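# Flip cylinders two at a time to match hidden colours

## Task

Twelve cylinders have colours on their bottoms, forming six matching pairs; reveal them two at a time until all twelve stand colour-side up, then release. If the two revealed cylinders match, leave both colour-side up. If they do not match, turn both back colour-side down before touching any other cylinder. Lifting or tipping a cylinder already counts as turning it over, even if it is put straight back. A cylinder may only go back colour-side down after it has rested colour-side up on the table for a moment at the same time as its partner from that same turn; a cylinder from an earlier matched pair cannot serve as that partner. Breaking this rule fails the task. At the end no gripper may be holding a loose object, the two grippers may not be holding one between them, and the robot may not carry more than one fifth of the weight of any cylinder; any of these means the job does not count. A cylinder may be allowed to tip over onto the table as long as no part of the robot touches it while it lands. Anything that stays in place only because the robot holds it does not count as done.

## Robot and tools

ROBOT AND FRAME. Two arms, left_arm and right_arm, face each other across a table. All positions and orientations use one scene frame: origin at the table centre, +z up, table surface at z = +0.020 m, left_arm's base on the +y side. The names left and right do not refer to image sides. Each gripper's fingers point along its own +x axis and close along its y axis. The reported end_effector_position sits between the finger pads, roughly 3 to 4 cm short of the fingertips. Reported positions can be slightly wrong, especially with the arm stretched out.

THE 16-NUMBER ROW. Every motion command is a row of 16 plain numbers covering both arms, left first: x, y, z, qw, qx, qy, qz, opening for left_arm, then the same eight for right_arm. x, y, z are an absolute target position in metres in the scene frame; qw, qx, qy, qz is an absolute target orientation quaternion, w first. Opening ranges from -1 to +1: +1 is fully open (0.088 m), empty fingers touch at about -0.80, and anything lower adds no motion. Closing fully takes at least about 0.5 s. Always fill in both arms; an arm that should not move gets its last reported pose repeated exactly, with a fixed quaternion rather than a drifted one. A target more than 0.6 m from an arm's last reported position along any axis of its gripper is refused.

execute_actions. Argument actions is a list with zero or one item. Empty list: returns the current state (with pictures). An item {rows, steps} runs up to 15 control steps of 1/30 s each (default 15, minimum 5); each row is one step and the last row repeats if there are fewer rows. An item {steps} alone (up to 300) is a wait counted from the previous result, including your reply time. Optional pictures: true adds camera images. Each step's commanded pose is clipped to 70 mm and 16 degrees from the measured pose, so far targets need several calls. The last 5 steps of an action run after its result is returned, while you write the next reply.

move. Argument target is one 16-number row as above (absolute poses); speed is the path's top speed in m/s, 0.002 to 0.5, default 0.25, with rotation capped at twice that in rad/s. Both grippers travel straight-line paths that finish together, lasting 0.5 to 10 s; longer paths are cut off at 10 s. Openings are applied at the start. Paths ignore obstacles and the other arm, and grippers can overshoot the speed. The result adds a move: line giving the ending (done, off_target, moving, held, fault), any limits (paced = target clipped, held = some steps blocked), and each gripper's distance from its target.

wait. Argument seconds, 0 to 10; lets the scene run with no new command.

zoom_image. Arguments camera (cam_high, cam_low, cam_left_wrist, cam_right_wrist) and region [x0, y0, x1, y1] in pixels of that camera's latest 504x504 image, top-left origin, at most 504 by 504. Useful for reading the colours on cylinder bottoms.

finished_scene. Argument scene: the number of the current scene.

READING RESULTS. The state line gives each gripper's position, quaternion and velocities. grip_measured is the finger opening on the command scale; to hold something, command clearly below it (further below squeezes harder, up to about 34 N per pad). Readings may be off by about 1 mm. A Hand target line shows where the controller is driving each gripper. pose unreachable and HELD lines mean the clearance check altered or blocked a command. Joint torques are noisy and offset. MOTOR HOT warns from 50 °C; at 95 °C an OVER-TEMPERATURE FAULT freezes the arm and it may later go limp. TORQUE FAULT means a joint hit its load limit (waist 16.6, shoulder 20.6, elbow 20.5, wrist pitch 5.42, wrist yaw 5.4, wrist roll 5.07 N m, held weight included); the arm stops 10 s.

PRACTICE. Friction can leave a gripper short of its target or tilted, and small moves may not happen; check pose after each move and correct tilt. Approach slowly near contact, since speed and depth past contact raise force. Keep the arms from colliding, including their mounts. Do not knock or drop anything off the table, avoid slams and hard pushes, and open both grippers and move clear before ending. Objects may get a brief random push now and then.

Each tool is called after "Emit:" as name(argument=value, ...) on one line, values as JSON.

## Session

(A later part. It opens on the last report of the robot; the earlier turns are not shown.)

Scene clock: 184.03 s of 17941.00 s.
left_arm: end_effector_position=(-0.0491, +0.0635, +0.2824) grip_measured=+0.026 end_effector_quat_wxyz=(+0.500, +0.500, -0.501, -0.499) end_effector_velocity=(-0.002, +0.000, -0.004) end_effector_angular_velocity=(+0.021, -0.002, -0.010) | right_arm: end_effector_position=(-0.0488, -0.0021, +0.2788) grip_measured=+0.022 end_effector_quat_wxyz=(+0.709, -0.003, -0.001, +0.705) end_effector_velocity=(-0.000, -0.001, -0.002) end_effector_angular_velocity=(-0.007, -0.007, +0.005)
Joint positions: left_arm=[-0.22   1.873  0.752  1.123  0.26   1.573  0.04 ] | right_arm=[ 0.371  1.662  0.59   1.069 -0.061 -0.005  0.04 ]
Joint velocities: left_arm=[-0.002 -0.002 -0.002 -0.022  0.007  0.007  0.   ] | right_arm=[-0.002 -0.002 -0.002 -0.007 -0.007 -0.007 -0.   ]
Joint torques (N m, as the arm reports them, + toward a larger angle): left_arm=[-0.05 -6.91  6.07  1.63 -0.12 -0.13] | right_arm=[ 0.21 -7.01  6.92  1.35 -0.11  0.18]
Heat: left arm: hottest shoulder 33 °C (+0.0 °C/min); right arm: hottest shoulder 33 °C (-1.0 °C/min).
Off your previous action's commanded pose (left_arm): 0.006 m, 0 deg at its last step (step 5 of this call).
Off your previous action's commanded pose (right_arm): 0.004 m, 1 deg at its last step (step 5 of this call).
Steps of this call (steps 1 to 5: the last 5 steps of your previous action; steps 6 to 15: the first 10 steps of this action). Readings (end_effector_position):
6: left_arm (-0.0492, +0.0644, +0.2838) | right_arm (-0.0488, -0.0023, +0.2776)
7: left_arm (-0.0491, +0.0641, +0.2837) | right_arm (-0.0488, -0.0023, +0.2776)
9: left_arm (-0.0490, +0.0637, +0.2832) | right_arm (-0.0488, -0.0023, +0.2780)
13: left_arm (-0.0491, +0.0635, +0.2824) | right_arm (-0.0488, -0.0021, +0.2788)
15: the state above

Emit:
execute_actions(actions=[{"rows":[[-0.049,0.06,0.281,0.5,0.5,-0.5,-0.5,-0.4,-0.05,0,0.28,0.707,0,0,0.707,0.6]],"steps":10}])

Emit:
execute_actions(actions=[{"rows":[[-0.049,0.12,0.281,0.5,0.5,-0.5,-0.5,-0.4,-0.052,-0.06,0.272,0.707,0,0,0.707,0.6]],"steps":10}])

Emit:
move(target=[0,0.17,0.13,0,0.707,0,-0.707,-0.4,-0.052,-0.1,0.272,0.707,0,0,0.707,0.6], speed=0.4)

Emit:
move(target=[0,0.17,0.07,0,0.707,0,-0.707,-0.4,-0.052,-0.1,0.272,0.707,0,0,0.707,0.6], speed=0.1)

Emit:
execute_actions(actions=[{"rows":[[0,0.17,0.072,0,0.707,0,-0.707,0.6,-0.052,-0.1,0.272,0.707,0,0,0.707,0.6]],"steps":12}])

Emit:
wait(seconds=2)

Scene clock: 185.27 s of 17941.00 s.
left_arm: end_effector_position=(-0.0490, +0.0632, +0.2822) grip_measured=+0.026 end_effector_quat_wxyz=(+0.500, +0.500, -0.501, -0.499) end_effector_velocity=(+0.002, -0.001, -0.002) end_effector_angular_velocity=(+0.007, +0.024, +0.020) | right_arm: end_effector_position=(-0.0489, -0.0020, +0.2790) grip_measured=+0.193 end_effector_quat_wxyz=(+0.709, -0.002, -0.001, +0.706) end_effector_velocity=(+0.000, -0.000, -0.007) end_effector_angular_velocity=(-0.027, -0.006, -0.005)
Joint positions: left_arm=[-0.22   1.874  0.753  1.122  0.26   1.573  0.04 ] | right_arm=[ 0.371  1.662  0.59   1.069 -0.061 -0.005  0.048]
Joint velocities: left_arm=[-0.002  0.002  0.002 -0.007 -0.022 -0.022 -0.   ] | right_arm=[ 0.002  0.002 -0.002 -0.022  0.007 -0.007  0.162]
Joint torques (N m, as the arm reports them, + toward a larger angle): left_arm=[-0.25 -7.    6.13  1.56 -0.1  -0.14] | right_arm=[ 0.2  -7.02  6.81  1.35 -0.11  0.16]
Heat: left arm: hottest shoulder 33 °C (+0.0 °C/min); right arm: hottest shoulder 33 °C (-1.0 °C/min).
Off your previous action's commanded pose (left_arm): 0.004 m, 0 deg at its last step (step 5 of this call).
Off your previous action's commanded pose (right_arm): 0.003 m, 0 deg at its last step (step 5 of this call).
Steps of this call (steps 1 to 5: the last 5 steps of your previous action; steps 6 to 32: nothing new was sent; steps 33 to 37: the first 5 steps of this action). Readings (end_effector_position):
33: left_arm (-0.0491, +0.0635, +0.2821) | right_arm (-0.0488, -0.0021, +0.2788)
34: left_arm (-0.0491, +0.0635, +0.2821) | right_arm (-0.0488, -0.0021, +0.2788)
36: left_arm (-0.0490, +0.0633, +0.2822) | right_arm (-0.0488, -0.0020, +0.2790)
37: the state above

Scene clock: 185.60 s of 17941.00 s.
left_arm: end_effector_position=(-0.0486, +0.0983, +0.2777) grip_measured=+0.026 end_effector_quat_wxyz=(+0.499, +0.502, -0.498, -0.501) end_effector_velocity=(+0.016, +0.163, -0.027) end_effector_angular_velocity=(+0.086, +0.034, +0.059) | right_arm: end_effector_position=(-0.0518, -0.0385, +0.2722) grip_measured=+0.586 end_effector_quat_wxyz=(+0.707, -0.003, +0.000, +0.707) end_effector_velocity=(-0.013, -0.162, -0.033) end_effector_angular_velocity=(-0.046, -0.004, +0.029)
Joint positions: left_arm=[-0.189  1.785  0.609  1.169  0.29   1.573  0.04 ] | right_arm=[ 0.371  1.555  0.439  1.111 -0.065 -0.005  0.068]
Joint velocities: left_arm=[ 0.183 -0.427 -0.642  0.125  0.125 -0.007 -0.   ] | right_arm=[-0.007 -0.52  -0.647  0.081 -0.037 -0.007  0.006]
Joint torques (N m, as the arm reports them, + toward a larger angle): left_arm=[-0.39 -8.94  4.44  1.92  0.16 -0.13] | right_arm=[-0.38 -7.48  4.97  1.63 -0.13  0.17]
Heat: left arm: hottest shoulder 33 °C (+0.0 °C/min); right arm: hottest shoulder 33 °C (-1.0 °C/min).
Off your previous action's commanded pose (left_arm): 0.003 m, 0 deg at its last step (step 5 of this call).
Off your previous action's commanded pose (right_arm): 0.002 m, 0 deg at its last step (step 5 of this call).
Steps of this call (steps 1 to 5: the last 5 steps of your previous action; steps 6 to 10: the first 5 steps of this action). Readings (end_effector_position):
6: left_arm (-0.0493, +0.0677, +0.2824) | right_arm (-0.0492, -0.0071, +0.2787)
7: left_arm (-0.0497, +0.0759, +0.2815) | right_arm (-0.0500, -0.0159, +0.2772)
9: left_arm (-0.0491, +0.0924, +0.2788) | right_arm (-0.0515, -0.0327, +0.2735)
10: the state above

Scene clock: 188.60 s of 17941.00 s.
left_arm: end_effector_position=(+0.0008, +0.1697, +0.1311) grip_measured=+0.020 end_effector_quat_wxyz=(+0.009, +0.705, +0.000, -0.709) end_effector_velocity=(+0.001, +0.003, -0.001) end_effector_angular_velocity=(+0.037, -0.009, +0.005) | right_arm: end_effector_position=(-0.0523, -0.0975, +0.2748) grip_measured=+0.600 end_effector_quat_wxyz=(+0.707, +0.001, -0.004, +0.707) end_effector_velocity=(+0.001, -0.001, -0.000) end_effector_angular_velocity=(-0.002, +0.007, +0.000)
Joint positions: left_arm=[-0.12   2.095  1.431 -0.896  0.009  1.917  0.04 ] | right_arm=[ 0.353  1.281  0.231  1.057 -0.083 -0.005  0.068]
Joint velocities: left_arm=[-0.002  0.017  0.022 -0.037 -0.022 -0.007 -0.   ] | right_arm=[-0.007 -0.007 -0.002 -0.007 -0.007  0.007 -0.   ]
Joint torques (N m, as the arm reports them, + toward a larger angle): left_arm=[-0.26 -8.05  6.07  0.15 -0.11  0.02] | right_arm=[-0.31 -5.41  4.48  1.18 -0.13  0.17]
Heat: left arm: hottest shoulder 33 °C (+0.0 °C/min); right arm: hottest shoulder 33 °C (-1.0 °C/min).
Hand target (left_arm): +0.001, +0.168, +0.128; +0.004, +0.705, +0.002, -0.709
Hand target (right_arm): -0.052, -0.100, +0.272; +0.707, +0.000, -0.000, +0.707
Off your previous action's commanded pose (left_arm): 0.008 m, 0 deg at its last step (step 5 of this call).
Off your previous action's commanded pose (right_arm): 0.007 m, 0 deg at its last step (step 5 of this call).
Off the commanded pose (left_arm): 0.001 m, 1 deg.
Off the commanded pose (right_arm): 0.004 m, 0 deg.
Kept back: nothing.
move: done
camera_calibration (this result's frames):
cam_left_wrist: T_world_to_cam=[[-0.0128401, 0.998853, -0.0461302, -0.150878], [0.957059, 0.0256385, 0.288756, -0.0102164], [0.289608, -0.0404416, -0.956291, 0.204927], [0, 0, 0, 1]] pos_world=[-0.051508, 0.159255, 0.19196]
cam_right_wrist: T_world_to_cam=[[0.997532, -0.0303866, 0.0632964, 0.0381726], [0.0512806, -0.300468, -0.952412, 0.268171], [0.0479592, 0.953308, -0.298168, 0.257279], [0, 0, 0, 1]] pos_world=[-0.0641693, -0.163529, 0.329706]

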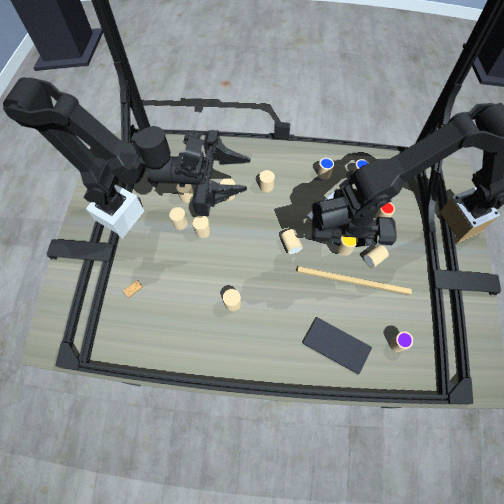

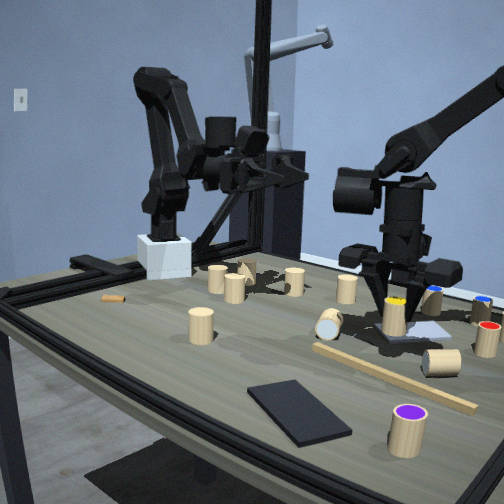

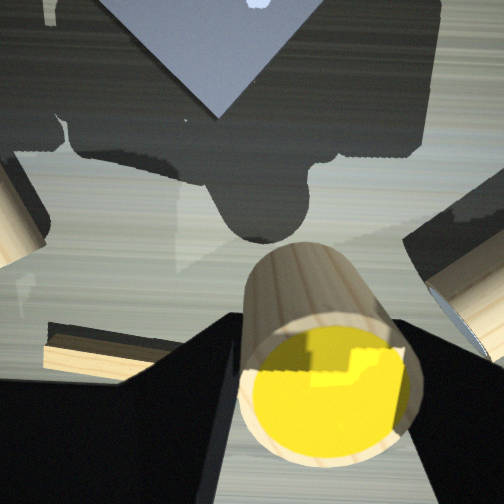

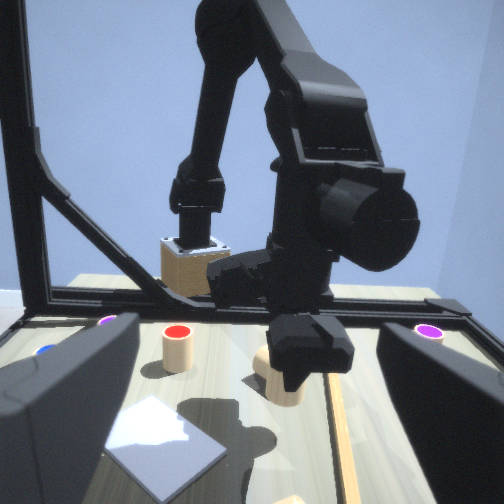

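Scene clock: 189.53 s of 17941.00 s.
left_arm: end_effector_position=(+0.0024, +0.1651, +0.0825) grip_measured=+0.020 end_effector_quat_wxyz=(+0.011, +0.709, -0.007, -0.705) end_effector_velocity=(-0.002, -0.005, +0.003) end_effector_angular_velocity=(-0.019, +0.001, -0.000) | right_arm: end_effector_position=(-0.0524, -0.0976, +0.2744) grip_measured=+0.600 end_effector_quat_wxyz=(+0.707, +0.000, -0.004, +0.707) end_effector_velocity=(-0.000, -0.002, -0.004) end_effector_angular_velocity=(-0.012, +0.008, +0.005)
Joint positions: left_arm=[-0.123  2.189  1.365 -0.721  0.002  1.92   0.04 ] | right_arm=[ 0.353  1.281  0.23   1.057 -0.084 -0.005  0.068]
Joint velocities: left_arm=[-0.007 -0.007  0.002  0.007  0.007 -0.007 -0.   ] | right_arm=[-0.002 -0.002 -0.007 -0.007 -0.007  0.007 -0.   ]
Joint torques (N m, as the arm reports them, + toward a larger angle): left_arm=[-0.23 -7.42  3.35  1.03  0.01  0.12] | right_arm=[-0.31 -5.29  4.4   1.24 -0.12  0.16]
Heat: left arm: hottest shoulder 33 °C (+0.0 °C/min); right arm: hottest shoulder 33 °C (-1.0 °C/min).
Hand target (left_arm): -0.000, +0.170, +0.070; +0.000, +0.707, +0.000, -0.707
Hand target (right_arm): -0.052, -0.100, +0.272; +0.707, -0.000, +0.000, +0.707
Off the commanded pose (left_arm): 0.014 m, 2 deg.
Off the commanded pose (right_arm): 0.003 m, 0 deg.
Kept back: nothing.
move: off_target (left_arm)
camera_calibration (this result's frames):
cam_left_wrist: T_world_to_cam=[[-0.00549051, 0.998295, -0.0581109, -0.147499], [0.953737, 0.0226959, 0.299783, 0.00205905], [0.300591, -0.0537766, -0.952236, 0.159611], [0, 0, 0, 1]] pos_world=[-0.0507512, 0.155784, 0.142798]
cam_right_wrist: T_world_to_cam=[[0.997549, -0.0299339, 0.063238, 0.0383224], [0.0513069, -0.301535, -0.952074, 0.267574], [0.0475678, 0.952985, -0.29926, 0.257547], [0, 0, 0, 1]] pos_world=[-0.0642079, -0.163608, 0.329401]

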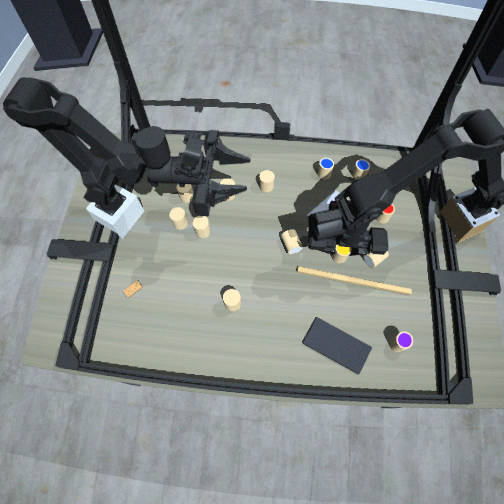

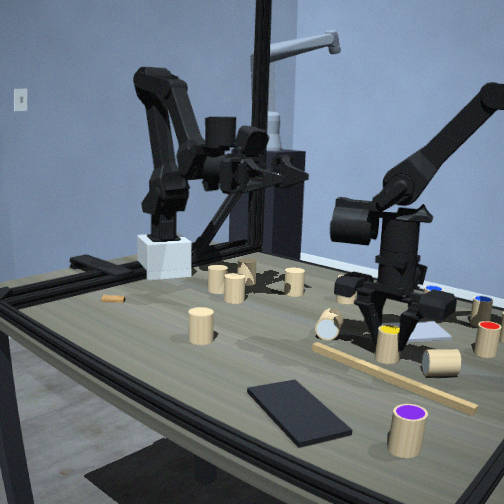

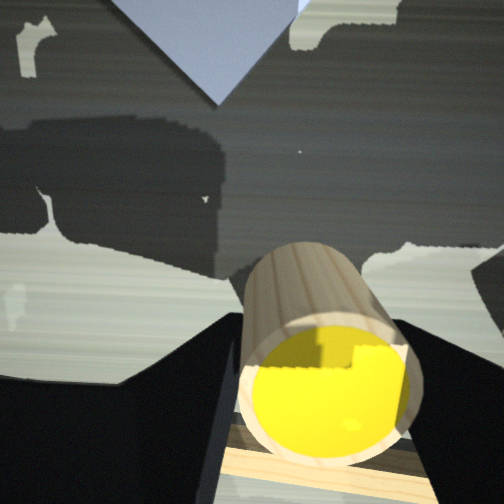

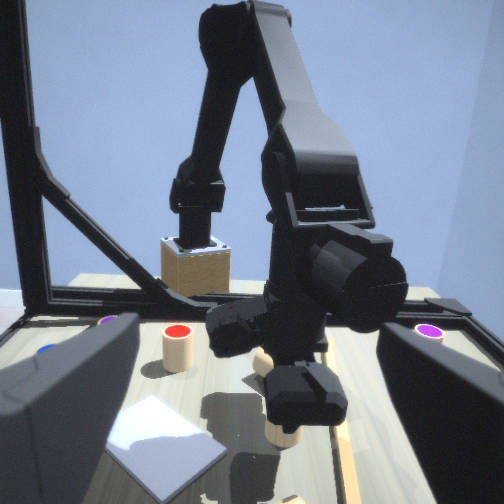

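Scene clock: 189.77 s of 17941.00 s.
left_arm: end_effector_position=(+0.0025, +0.1647, +0.0798) grip_measured=+0.424 end_effector_quat_wxyz=(+0.011, +0.709, -0.007, -0.705) end_effector_velocity=(-0.005, +0.008, -0.015) end_effector_angular_velocity=(+0.051, +0.011, +0.000) | right_arm: end_effector_position=(-0.0524, -0.0976, +0.2744) grip_measured=+0.600 end_effector_quat_wxyz=(+0.707, +0.000, -0.004, +0.707) end_effector_velocity=(-0.000, -0.001, -0.002) end_effector_angular_velocity=(-0.007, -0.007, +0.005)
Joint positions: left_arm=[-0.123  2.196  1.364 -0.713  0.002  1.921  0.06 ] | right_arm=[ 0.353  1.281  0.23   1.057 -0.084 -0.005  0.068]
Joint velocities: left_arm=[-0.007  0.037 -0.007 -0.007 -0.007 -0.007  0.174] | right_arm=[-0.002 -0.002 -0.002 -0.007 -0.007 -0.007 -0.   ]
Joint torques (N m, as the arm reports them, + toward a larger angle): left_arm=[-0.26 -9.17  3.78  0.28 -0.03  0.12] | right_arm=[-0.32 -5.3   4.46  1.26 -0.12  0.16]
Heat: left arm: hottest shoulder 33 °C (+0.0 °C/min); right arm: hottest shoulder 33 °C (-1.0 °C/min).
Steps of this call (steps 1 to 7: the first 7 steps of this action). Readings (end_effector_position):
1: left_arm (+0.0024, +0.1651, +0.0825) | right_arm (-0.0524, -0.0976, +0.2744)
2: left_arm (+0.0024, +0.1651, +0.0825) | right_arm (-0.0524, -0.0976, +0.2744)
4: left_arm (+0.0029, +0.1638, +0.0822) | right_arm (-0.0524, -0.0976, +0.2744)
7: the state above

Scene clock: 191.93 s of 17941.00 s.
left_arm: end_effector_position=(+0.0024, +0.1650, +0.0792) grip_measured=+0.600 end_effector_quat_wxyz=(+0.010, +0.709, -0.006, -0.705) end_effector_velocity=(-0.003, +0.002, -0.001) end_effector_angular_velocity=(+0.014, -0.002, +0.000) | right_arm: end_effector_position=(-0.0524, -0.0976, +0.2744) grip_measured=+0.600 end_effector_quat_wxyz=(+0.707, +0.000, -0.004, +0.707) end_effector_velocity=(-0.000, -0.001, -0.002) end_effector_angular_velocity=(-0.007, +0.008, +0.005)
Joint positions: left_arm=[-0.123  2.197  1.364 -0.713  0.002  1.921  0.068] | right_arm=[ 0.353  1.281  0.23   1.057 -0.084 -0.005  0.068]
Joint velocities: left_arm=[-0.007  0.002 -0.002 -0.007 -0.007 -0.007 -0.   ] | right_arm=[-0.002 -0.002 -0.002 -0.007 -0.007  0.007  0.   ]
Joint torques (N m, as the arm reports them, + toward a larger angle): left_arm=[-0.15 -9.    3.87  0.28 -0.04  0.11] | right_arm=[-0.3  -5.28  4.48  1.26 -0.12  0.16]
Heat: left arm: hottest shoulder 33 °C (+0.0 °C/min); right arm: hottest shoulder 33 °C (-1.0 °C/min).
Hand target (left_arm): +0.000, +0.170, +0.072; +0.000, +0.707, +0.000, -0.707
Hand target (right_arm): -0.052, -0.100, +0.272; +0.707, +0.000, -0.000, +0.707
Off the commanded pose (left_arm): 0.009 m, 1 deg.
Off the commanded pose (right_arm): 0.003 m, 0 deg.
Kept back: nothing.
Steps of this call (steps 1 to 5: the last 5 steps of your previous action; steps 6 to 65: nothing new was sent). Readings (end_effector_position):
1: left_arm (+0.0025, +0.1648, +0.0795) | right_arm (-0.0524, -0.0976, +0.2744)
2: left_arm (+0.0025, +0.1648, +0.0794) | right_arm (-0.0524, -0.0976, +0.2744)
4: left_arm (+0.0025, +0.1648, +0.0794) | right_arm (-0.0524, -0.0976, +0.2744)
8: left_arm (+0.0024, +0.1650, +0.0792) | right_arm (-0.0524, -0.0976, +0.2744)
65: the state above
camera_calibration (this result's frames):
cam_left_wrist: T_world_to_cam=[[-0.00475852, 0.998381, -0.0566754, -0.147697], [0.953908, 0.0215384, 0.299325, 0.00323441], [0.300062, -0.0526388, -0.952466, 0.156279], [0, 0, 0, 1]] pos_world=[-0.0506815, 0.155614, 0.139512]
cam_right_wrist: T_world_to_cam=[[0.997549, -0.0299339, 0.063238, 0.0383224], [0.0513069, -0.301535, -0.952074, 0.267574], [0.0475678, 0.952985, -0.29926, 0.257547], [0, 0, 0, 1]] pos_world=[-0.0642079, -0.163608, 0.329401]

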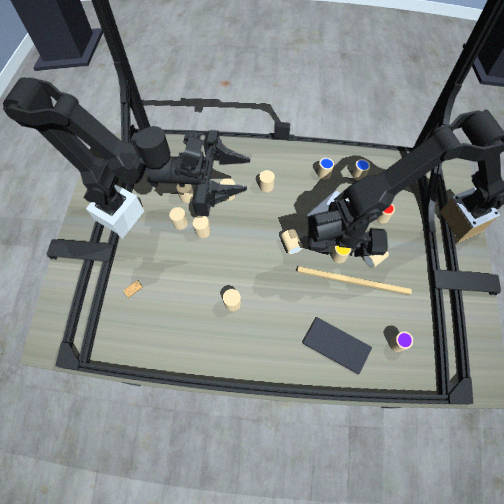

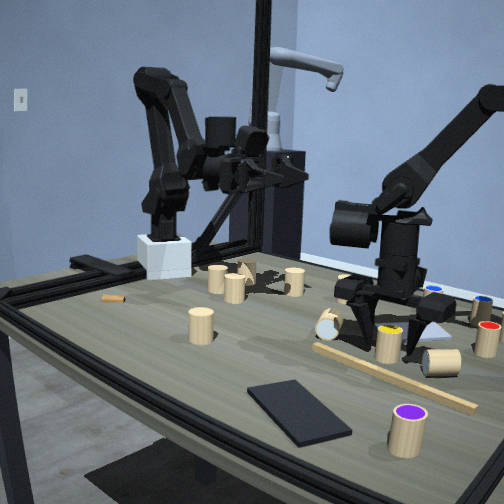

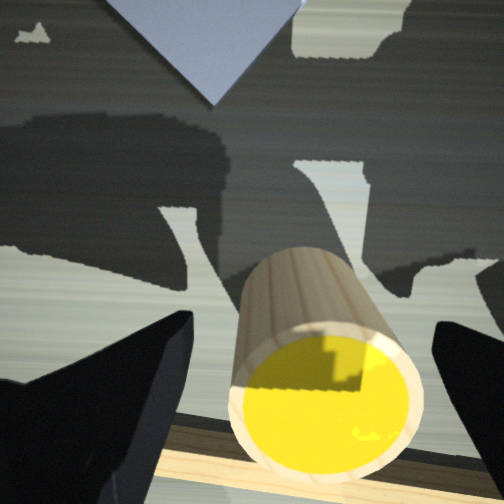

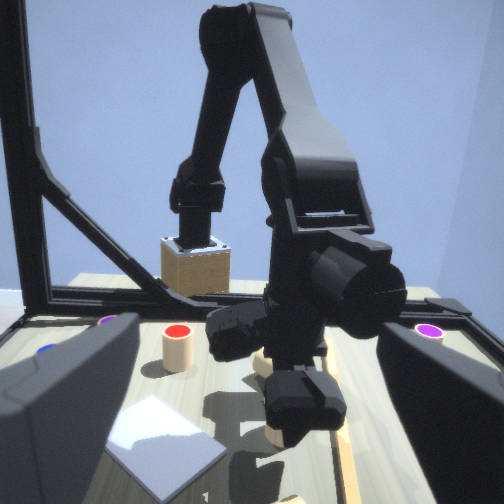

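Emit:
execute_actions(actions=[{"rows":[[0,0.17,0.072,0,0.707,0,-0.707,-0.4,-0.052,-0.1,0.272,0.707,0,0,0.707,0.6]],"steps":14}])

Emit:
execute_actions(actions=[{"rows":[[0,0.17,0.15,0,0.707,0,-0.707,-0.4,-0.052,-0.1,0.272,0.707,0,0,0.707,0.6]],"steps":12}])

Emit:
move(target=[-0.049,0.06,0.281,0.5,0.5,-0.5,-0.5,-0.4,-0.052,-0.065,0.272,0.707,0,0,0.707,0.6], speed=0.4)

Emit:
execute_actions(actions=[{"rows":[[-0.049,0.06,0.281,0.5,0.5,-0.5,-0.5,-0.4,-0.052,0.004,0.274,0.707,0,0,0.707,0.6]],"steps":15}])

Emit:
execute_actions(actions=[{"rows":[[-0.049,0.06,0.281,0.5,0.5,-0.5,-0.5,-0.4,-0.052,0.004,0.274,0.707,0,0,0.707,-0.4]],"steps":15}])

Emit:
execute_actions(actions=[{"rows":[[-0.049,0.06,0.281,0.5,0.5,-0.5,-0.5,0.6,-0.052,0.004,0.274,0.707,0,0,0.707,-0.4]],"steps":10}])

Emit:
execute_actions(actions=[{"rows":[[-0.049,0.125,0.281,0.5,0.5,-0.5,-0.5,0.6,-0.05,-0.04,0.28,0.707,0,0,0.707,-0.4]],"steps":10}])

Emit:
move(target=[-0.13,0.293,0.135,0,0.707,0,-0.707,0.8,0.05,-0.1,0.15,0.5,-0.5,0.5,0.5,-0.4], speed=0.4)

Emit:
move(target=[-0.13,0.293,0.07,0,0.707,0,-0.707,0.8,0.05,-0.1,0.079,0.5,-0.5,0.5,0.5,-0.4], speed=0.1)

Scene clock: 192.83 s of 17941.00 s.
left_arm: end_effector_position=(+0.0023, +0.1652, +0.0790) grip_measured=+0.016 end_effector_quat_wxyz=(+0.010, +0.709, -0.006, -0.705) end_effector_velocity=(+0.001, +0.002, +0.002) end_effector_angular_velocity=(+0.005, -0.006, +0.010) | right_arm: end_effector_position=(-0.0524, -0.0977, +0.2743) grip_measured=+0.600 end_effector_quat_wxyz=(+0.707, +0.000, -0.004, +0.707) end_effector_velocity=(+0.001, -0.001, -0.002) end_effector_angular_velocity=(-0.007, -0.007, -0.000)
Joint positions: left_arm=[-0.123  2.198  1.364 -0.714  0.002  1.921  0.04 ] | right_arm=[ 0.353  1.281  0.23   1.057 -0.084 -0.004  0.068]
Joint velocities: left_arm=[ 0.002 -0.007 -0.002 -0.007 -0.007 -0.007 -0.   ] | right_arm=[-0.007 -0.002 -0.002 -0.007 -0.007 -0.007 -0.001]
Joint torques (N m, as the arm reports them, + toward a larger angle): left_arm=[-0.17 -9.07  3.67  0.34 -0.02  0.04] | right_arm=[-0.32 -5.3   4.46  1.26 -0.12  0.16]
Heat: left arm: hottest shoulder 33 °C (+0.0 °C/min); right arm: hottest shoulder 33 °C (-1.0 °C/min).
Steps of this call (steps 1 to 18: nothing new was sent; steps 19 to 27: the first 9 steps of this action). Readings (end_effector_position):
19: left_arm (+0.0024, +0.1651, +0.0790) | right_arm (-0.0524, -0.0977, +0.2743)
20: left_arm (+0.0024, +0.1652, +0.0790) | right_arm (-0.0524, -0.0977, +0.2743)
22: left_arm (+0.0024, +0.1651, +0.0790) | right_arm (-0.0524, -0.0977, +0.2743)
26: left_arm (+0.0023, +0.1652, +0.0790) | right_arm (-0.0524, -0.0977, +0.2743)
27: the state above

Scene clock: 193.23 s of 17941.00 s.
left_arm: end_effector_position=(+0.0001, +0.1714, +0.1325) grip_measured=+0.015 end_effector_quat_wxyz=(+0.001, +0.706, +0.003, -0.708) end_effector_velocity=(+0.020, -0.055, +0.206) end_effector_angular_velocity=(-0.261, -0.089, +0.010) | right_arm: end_effector_position=(-0.0524, -0.0977, +0.2743) grip_measured=+0.600 end_effector_quat_wxyz=(+0.707, +0.000, -0.004, +0.707) end_effector_velocity=(+0.001, -0.001, -0.002) end_effector_angular_velocity=(-0.007, -0.007, -0.000)
Joint positions: left_arm=[-0.123  2.097  1.44  -0.918  0.002  1.922  0.04 ] | right_arm=[ 0.353  1.281  0.23   1.057 -0.084 -0.004  0.068]
Joint velocities: left_arm=[ 0.002 -0.325  0.383 -0.432  0.007 -0.007 -0.   ] | right_arm=[-0.007 -0.002 -0.002 -0.007 -0.007 -0.007 -0.   ]
Joint torques (N m, as the arm reports them, + toward a larger angle): left_arm=[ -0.06 -10.25   4.49  -0.05  -0.04   0.09] | right_arm=[-0.32 -5.26  4.51  1.26 -0.12  0.15]
Heat: left arm: hottest shoulder 33 °C (+0.0 °C/min); right arm: hottest shoulder 33 °C (-1.0 °C/min).
Off your previous action's commanded pose (left_arm): 0.009 m, 1 deg at its last step (step 5 of this call).
Off your previous action's commanded pose (right_arm): 0.003 m, 0 deg at its last step (step 5 of this call).
Steps of this call (steps 1 to 5: the last 5 steps of your previous action; steps 6 to 12: the first 7 steps of this action). Readings (end_effector_position):
6: left_arm (+0.0013, +0.1679, +0.0844) | right_arm (-0.0524, -0.0977, +0.2743)
7: left_arm (-0.0013, +0.1750, +0.0905) | right_arm (-0.0524, -0.0977, +0.2743)
9: left_arm (-0.0029, +0.1792, +0.1072) | right_arm (-0.0524, -0.0977, +0.2743)
12: the state above

Scene clock: 196.23 s of 17941.00 s.
left_arm: end_effector_position=(-0.0487, +0.0612, +0.2916) grip_measured=+0.014 end_effector_quat_wxyz=(+0.498, +0.497, -0.509, -0.496) end_effector_velocity=(+0.000, -0.001, -0.005) end_effector_angular_velocity=(+0.007, +0.009, +0.005) | right_arm: end_effector_position=(-0.0515, -0.0674, +0.2711) grip_measured=+0.600 end_effector_quat_wxyz=(+0.707, -0.002, -0.000, +0.707) end_effector_velocity=(+0.002, -0.001, -0.002) end_effector_angular_velocity=(-0.007, +0.008, -0.010)
Joint positions: left_arm=[-0.217  1.859  0.771  1.103  0.272  1.579  0.04 ] | right_arm=[ 0.361  1.443  0.331  1.11  -0.075 -0.004  0.068]
Joint velocities: left_arm=[-0.002  0.012 -0.002  0.007 -0.007 -0.007 -0.   ] | right_arm=[-0.002 -0.002 -0.002 -0.007  0.007  0.007 -0.   ]
Joint torques (N m, as the arm reports them, + toward a larger angle): left_arm=[-0.3  -6.89  4.28  1.91 -0.05 -0.12] | right_arm=[ 0.29 -4.46  6.69  1.56  0.04  0.14]
Heat: left arm: hottest shoulder 34 °C (+1.0 °C/min); right arm: hottest shoulder 33 °C (-2.0 °C/min).
Hand target (left_arm): -0.050, +0.062, +0.283; +0.496, +0.499, -0.503, -0.502
Hand target (right_arm): -0.052, -0.065, +0.272; +0.707, -0.000, -0.000, +0.707
Off your previous action's commanded pose (left_arm): 0.006 m, 0 deg at its last step (step 5 of this call).
Off your previous action's commanded pose (right_arm): 0.003 m, 0 deg at its last step (step 5 of this call).
Off the commanded pose (left_arm): 0.011 m, 1 deg.
Off the commanded pose (right_arm): 0.003 m, 0 deg.
Kept back: nothing.
move: off_target (left_arm)
camera_calibration (this result's frames):
cam_left_wrist: T_world_to_cam=[[0.0125431, -0.0475395, -0.998791, 0.307352], [0.958538, 0.284962, -0.00152571, 0.0625122], [0.284689, -0.957359, 0.0491427, 0.131097], [0, 0, 0, 1]] pos_world=[-0.101097, 0.122305, 0.300633]
cam_right_wrist: T_world_to_cam=[[0.997605, -0.0297884, 0.0624299, 0.0388238], [0.0501822, -0.309508, -0.949572, 0.272213], [0.0476087, 0.95043, -0.307272, 0.229723], [0, 0, 0, 1]] pos_world=[-0.0633279, -0.132927, 0.326649]

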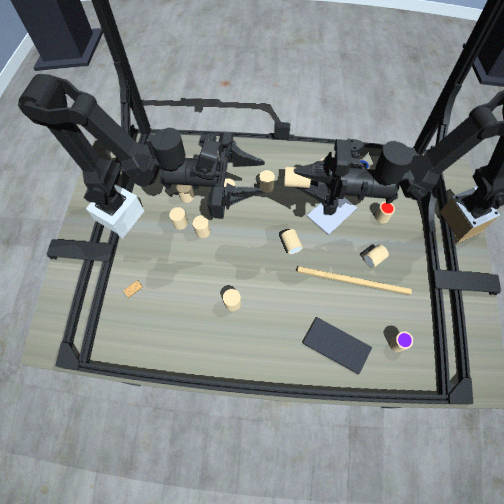

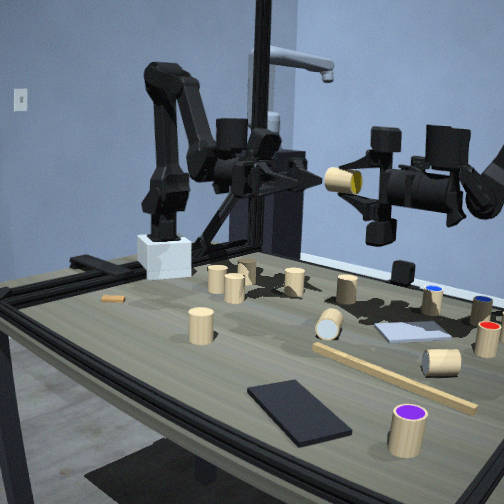

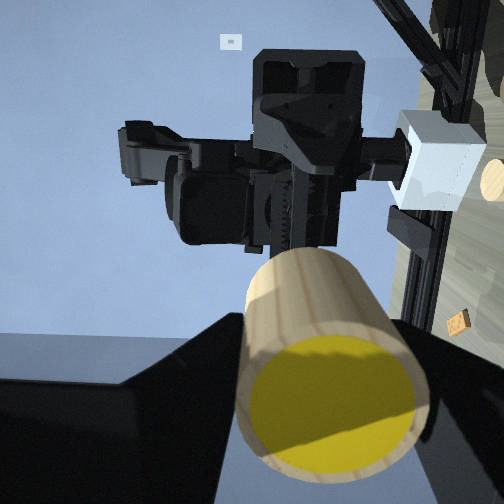

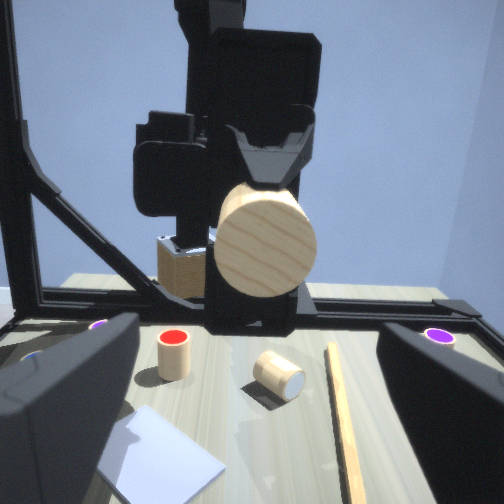

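Scene clock: 196.57 s of 17941.00 s.
left_arm: end_effector_position=(-0.0481, +0.0601, +0.2879) grip_measured=+0.014 end_effector_quat_wxyz=(+0.501, +0.498, -0.505, -0.495) end_effector_velocity=(-0.000, +0.000, -0.000) end_effector_angular_velocity=(-0.002, -0.008, +0.005) | right_arm: end_effector_position=(-0.0515, -0.0048, +0.2749) grip_measured=+0.600 end_effector_quat_wxyz=(+0.707, -0.000, -0.003, +0.707) end_effector_velocity=(+0.003, +0.054, +0.001) end_effector_angular_velocity=(+0.007, -0.008, -0.005)
Joint positions: left_arm=[-0.22   1.873  0.771  1.116  0.261  1.574  0.04 ] | right_arm=[ 0.378  1.673  0.571  1.106 -0.059 -0.004  0.068]
Joint velocities: left_arm=[-0.002  0.002 -0.002  0.007 -0.007  0.007 -0.   ] | right_arm=[ 0.002  0.183  0.212 -0.022  0.007 -0.007 -0.   ]
Joint torques (N m, as the arm reports them, + toward a larger angle): left_arm=[-0.38 -7.29  4.63  1.91 -0.1  -0.22] | right_arm=[ 0.21 -6.5   6.58  1.2   0.04  0.14]
Heat: left arm: hottest shoulder 34 °C (+1.0 °C/min); right arm: hottest shoulder 33 °C (-2.0 °C/min).
Steps of this call (steps 1 to 10: the first 10 steps of this action). Readings (end_effector_position):
1: left_arm (-0.0485, +0.0611, +0.2914) | right_arm (-0.0513, -0.0610, +0.2716)
2: left_arm (-0.0482, +0.0609, +0.2911) | right_arm (-0.0515, -0.0502, +0.2727)
4: left_arm (-0.0483, +0.0605, +0.2896) | right_arm (-0.0518, -0.0294, +0.2745)
8: left_arm (-0.0482, +0.0601, +0.2876) | right_arm (-0.0517, -0.0093, +0.2749)
10: the state above

Scene clock: 197.07 s of 17941.00 s.
left_arm: end_effector_position=(-0.0501, +0.0597, +0.2879) grip_measured=+0.015 end_effector_quat_wxyz=(+0.501, +0.497, -0.506, -0.496) end_effector_velocity=(-0.001, +0.002, -0.001) end_effector_angular_velocity=(+0.007, +0.024, +0.005) | right_arm: end_effector_position=(-0.0496, +0.0009, +0.2757) grip_measured=+0.022 end_effector_quat_wxyz=(+0.710, +0.000, -0.003, +0.704) end_effector_velocity=(-0.000, +0.000, +0.000) end_effector_angular_velocity=(-0.003, -0.007, +0.005)
Joint positions: left_arm=[-0.224  1.874  0.771  1.118  0.259  1.574  0.04 ] | right_arm=[ 0.377  1.691  0.594  1.102 -0.05  -0.004  0.04 ]
Joint velocities: left_arm=[-0.002 -0.007 -0.007 -0.007 -0.007 -0.022 -0.   ] | right_arm=[-0.002 -0.002  0.002 -0.007 -0.007 -0.007  0.   ]
Joint torques (N m, as the arm reports them, + toward a larger angle): left_arm=[ 0.   -6.96  4.49  1.83 -0.12 -0.13] | right_arm=[ 0.47 -6.29  7.    1.15 -0.19  0.14]
Heat: left arm: hottest shoulder 34 °C (+1.0 °C/min); right arm: hottest shoulder 33 °C (-2.0 °C/min).
Off your previous action's commanded pose (left_arm): 0.007 m, 1 deg at its last step (step 5 of this call).
Off your previous action's commanded pose (right_arm): 0.004 m, 0 deg at its last step (step 5 of this call).
Steps of this call (steps 1 to 5: the last 5 steps of your previous action; steps 6 to 15: the first 10 steps of this action). Readings (end_effector_position):
6: left_arm (-0.0480, +0.0601, +0.2879) | right_arm (-0.0514, +0.0003, +0.2756)
7: left_arm (-0.0480, +0.0601, +0.2879) | right_arm (-0.0514, +0.0005, +0.2755)
9: left_arm (-0.0486, +0.0600, +0.2878) | right_arm (-0.0506, +0.0009, +0.2758)
13: left_arm (-0.0501, +0.0597, +0.2879) | right_arm (-0.0496, +0.0009, +0.2757)
15: the state above

Scene clock: 197.40 s of 17941.00 s.
left_arm: end_effector_position=(-0.0501, +0.0597, +0.2882) grip_measured=+0.195 end_effector_quat_wxyz=(+0.501, +0.497, -0.507, -0.495) end_effector_velocity=(+0.002, -0.000, +0.004) end_effector_angular_velocity=(-0.012, +0.005, +0.019) | right_arm: end_effector_position=(-0.0502, +0.0013, +0.2751) grip_measured=+0.022 end_effector_quat_wxyz=(+0.709, -0.000, -0.003, +0.705) end_effector_velocity=(-0.011, +0.002, -0.011) end_effector_angular_velocity=(-0.037, -0.020, +0.039)
Joint positions: left_arm=[-0.224  1.874  0.771  1.119  0.259  1.574  0.049] | right_arm=[ 0.378  1.692  0.595  1.099 -0.052 -0.004  0.04 ]
Joint velocities: left_arm=[-0.002 -0.002  0.002  0.007 -0.022 -0.007  0.161] | right_arm=[ 0.017  0.017  0.002 -0.022 -0.022 -0.022 -0.001]
Joint torques (N m, as the arm reports them, + toward a larger angle): left_arm=[-0.01 -7.26  4.5   1.79 -0.13 -0.13] | right_arm=[ 0.24 -6.7   6.79  1.26 -0.11  0.14]
Heat: left arm: hottest shoulder 34 °C (+1.0 °C/min); right arm: hottest shoulder 33 °C (-2.0 °C/min).
Off your previous action's commanded pose (left_arm): 0.007 m, 1 deg at its last step (step 5 of this call).
Off your previous action's commanded pose (right_arm): 0.004 m, 1 deg at its last step (step 5 of this call).
Steps of this call (steps 1 to 5: the last 5 steps of your previous action; steps 6 to 10: the first 5 steps of this action). Readings (end_effector_position):
6: left_arm (-0.0501, +0.0597, +0.2879) | right_arm (-0.0496, +0.0009, +0.2756)
7: left_arm (-0.0501, +0.0597, +0.2879) | right_arm (-0.0496, +0.0009, +0.2756)
9: left_arm (-0.0501, +0.0597, +0.2880) | right_arm (-0.0498, +0.0011, +0.2754)
10: the state above

Scene clock: 197.73 s of 17941.00 s.
left_arm: end_effector_position=(-0.0484, +0.1005, +0.2791) grip_measured=+0.586 end_effector_quat_wxyz=(+0.499, +0.502, -0.499, -0.500) end_effector_velocity=(+0.021, +0.189, -0.056) end_effector_angular_velocity=(+0.156, +0.055, +0.078) | right_arm: end_effector_position=(-0.0511, -0.0247, +0.2770) grip_measured=+0.022 end_effector_quat_wxyz=(+0.707, -0.002, -0.001, +0.707) end_effector_velocity=(+0.004, -0.110, +0.043) end_effector_angular_velocity=(+0.076, -0.012, +0.005)
Joint positions: left_arm=[-0.186  1.777  0.601  1.171  0.292  1.574  0.068] | right_arm=[ 0.372  1.59   0.498  1.092 -0.065 -0.004  0.04 ]
Joint velocities: left_arm=[ 0.217 -0.452 -0.755  0.139  0.139 -0.007  0.006] | right_arm=[-0.046 -0.515 -0.374 -0.066 -0.051 -0.007 -0.   ]
Joint torques (N m, as the arm reports them, + toward a larger angle): left_arm=[-0.28 -9.18  4.32  1.9   0.13 -0.13] | right_arm=[-0.3  -7.79  4.75  1.23 -0.1   0.15]
Heat: left arm: hottest shoulder 34 °C (+1.0 °C/min); right arm: hottest shoulder 33 °C (-2.0 °C/min).
Off your previous action's commanded pose (left_arm): 0.007 m, 1 deg at its last step (step 5 of this call).
Off your previous action's commanded pose (right_arm): 0.003 m, 0 deg at its last step (step 5 of this call).
Steps of this call (steps 1 to 5: the last 5 steps of your previous action; steps 6 to 10: the first 5 steps of this action). Readings (end_effector_position):
6: left_arm (-0.0506, +0.0651, +0.2880) | right_arm (-0.0508, -0.0023, +0.2746)
7: left_arm (-0.0506, +0.0747, +0.2864) | right_arm (-0.0513, -0.0086, +0.2740)
9: left_arm (-0.0492, +0.0936, +0.2813) | right_arm (-0.0513, -0.0208, +0.2756)
10: the state above

Scene clock: 200.77 s of 17941.00 s.
left_arm: end_effector_position=(-0.1299, +0.2931, +0.1336) grip_measured=+0.800 end_effector_quat_wxyz=(+0.005, +0.703, +0.001, -0.711) end_effector_velocity=(+0.003, +0.007, -0.003) end_effector_angular_velocity=(+0.037, -0.021, +0.005) | right_arm: end_effector_position=(+0.0477, -0.1018, +0.1529) grip_measured=+0.021 end_effector_quat_wxyz=(+0.498, -0.497, +0.498, +0.506) end_effector_velocity=(+0.001, -0.004, -0.002) end_effector_angular_velocity=(-0.037, +0.005, +0.005)
Joint positions: left_arm=[-0.46   1.585  0.772 -0.753  0.011  1.582  0.078] | right_arm=[ 0.096  1.922  1.36  -1.003 -0.011 -0.348  0.04 ]
Joint velocities: left_arm=[-0.002  0.012 -0.002 -0.022 -0.022 -0.007  0.   ] | right_arm=[-0.002  0.017  0.017 -0.037  0.007 -0.007 -0.   ]
Joint torques (N m, as the arm reports them, + toward a larger angle): left_arm=[-0.33 -4.25  5.91  0.17 -0.07 -0.11] | right_arm=[-0.31 -8.26  6.99 -0.11 -0.02 -0.22]
Heat: left arm: hottest shoulder 34 °C (+1.0 °C/min); right arm: hottest shoulder 33 °C (-1.0 °C/min).
Hand target (left_arm): -0.130, +0.291, +0.133; +0.003, +0.704, +0.003, -0.710
Hand target (right_arm): +0.050, -0.101, +0.151; +0.495, -0.501, +0.499, +0.505
Off your previous action's commanded pose (left_arm): 0.009 m, 0 deg at its last step (step 5 of this call).
Off your previous action's commanded pose (right_arm): 0.006 m, 0 deg at its last step (step 5 of this call).
Off the commanded pose (left_arm): 0.001 m, 1 deg.
Off the commanded pose (right_arm): 0.004 m, 1 deg.
Kept back: nothing.
move: done
camera_calibration (this result's frames):
cam_left_wrist: T_world_to_cam=[[-0.00810135, 0.999213, -0.0388238, -0.276128], [0.958886, 0.0187767, 0.283169, 0.114027], [0.283675, -0.0349335, -0.958284, 0.248091], [0, 0, 0, 1]] pos_world=[-0.181953, 0.282436, 0.194733]
cam_right_wrist: T_world_to_cam=[[0.997591, 0.0658335, 0.021859, -0.0378469], [0.0563738, -0.953042, 0.297546, -0.112041], [0.040421, -0.295597, -0.954457, 0.193815], [0, 0, 0, 1]] pos_world=[0.0362377, -0.0469974, 0.219153]

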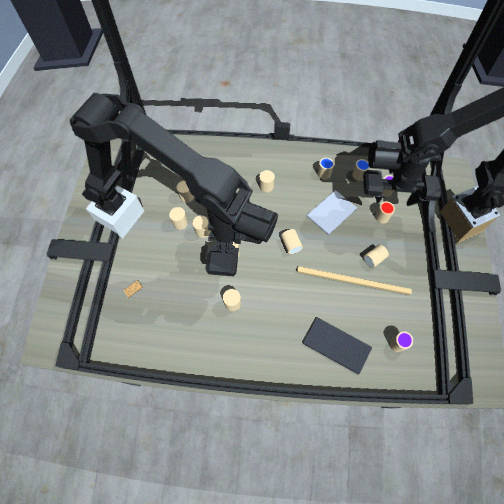

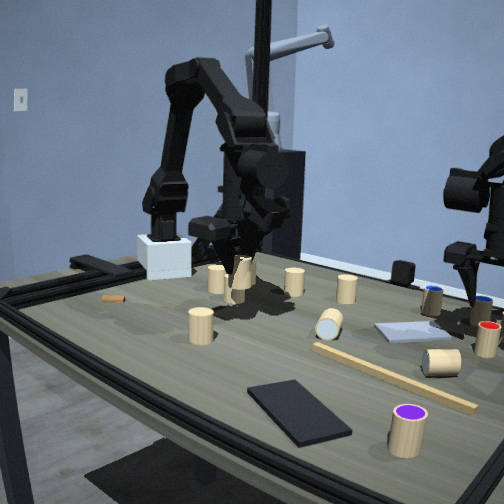

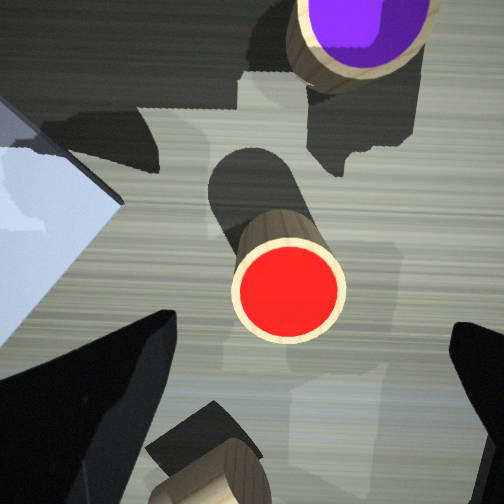

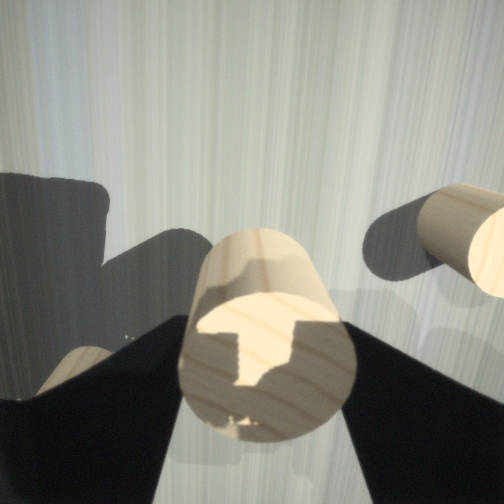

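Scene clock: 201.97 s of 17941.00 s.
left_arm: end_effector_position=(-0.1298, +0.2881, +0.0741) grip_measured=+0.800 end_effector_quat_wxyz=(+0.007, +0.706, -0.005, -0.708) end_effector_velocity=(+0.000, +0.002, -0.001) end_effector_angular_velocity=(+0.012, -0.007, +0.005) | right_arm: end_effector_position=(+0.0505, -0.0975, +0.0853) grip_measured=+0.021 end_effector_quat_wxyz=(+0.503, -0.498, +0.494, +0.505) end_effector_velocity=(-0.004, +0.002, -0.001) end_effector_angular_velocity=(+0.010, +0.020, -0.005)
Joint positions: left_arm=[-0.464  1.774  0.675 -0.455  0.003  1.582  0.078] | right_arm=[ 0.096  2.041  1.237 -0.75  -0.003 -0.345  0.04 ]
Joint velocities: left_arm=[-0.002  0.007  0.002 -0.007 -0.007 -0.007 -0.   ] | right_arm=[ 0.002  0.002 -0.002  0.007 -0.022  0.007  0.   ]
Joint torques (N m, as the arm reports them, + toward a larger angle): left_arm=[-0.37 -4.78  2.9   0.46 -0.02  0.04] | right_arm=[ 0.   -8.65  4.04  0.31  0.01  0.18]
Heat: left arm: hottest shoulder 34 °C (+1.0 °C/min); right arm: hottest shoulder 33 °C (-1.0 °C/min).
Hand target (left_arm): -0.130, +0.293, +0.070; -0.000, +0.707, -0.000, -0.707
Hand target (right_arm): +0.050, -0.101, +0.079; +0.500, -0.500, +0.500, +0.500
Off the commanded pose (left_arm): 0.006 m, 1 deg.
Off the commanded pose (right_arm): 0.007 m, 1 deg.
Kept back: nothing.
move: done
camera_calibration (this result's frames):
cam_left_wrist: T_world_to_cam=[[-0.00326525, 0.998716, -0.0505495, -0.271851], [0.956722, 0.0178292, 0.290455, 0.130313], [0.290984, -0.0474134, -0.955552, 0.195123], [0, 0, 0, 1]] pos_world=[-0.182339, 0.278431, 0.134858]
cam_right_wrist: T_world_to_cam=[[0.997455, 0.0628853, 0.0335865, -0.0407841], [0.0504053, -0.955223, 0.291561, -0.0873824], [0.0504175, -0.289126, -0.955962, 0.130672], [0, 0, 0, 1]] pos_world=[0.0384967, -0.0431242, 0.151765]

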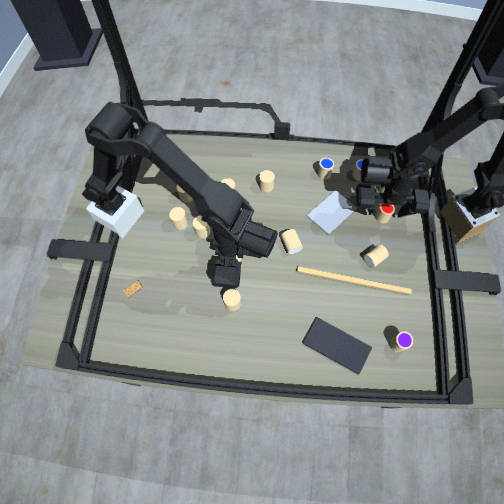

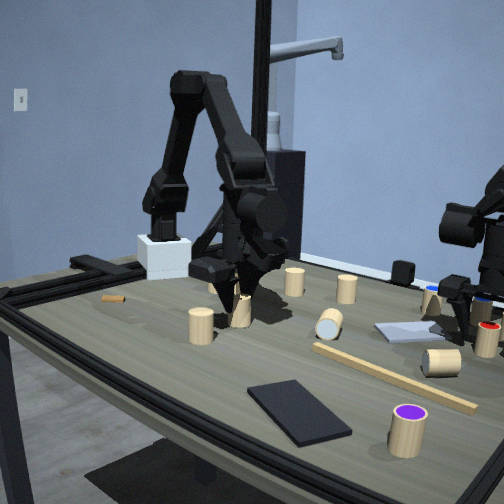

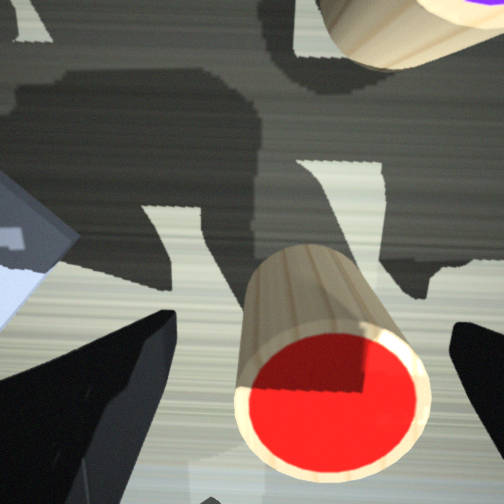

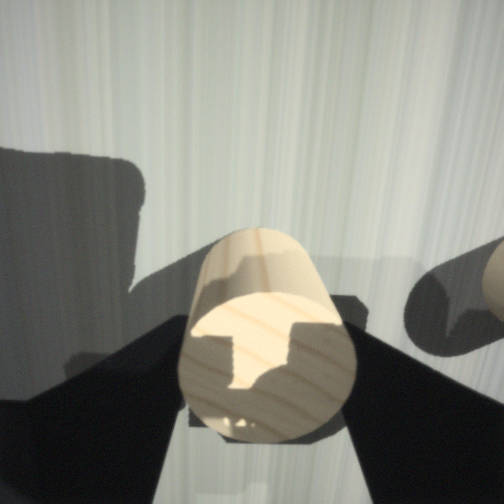

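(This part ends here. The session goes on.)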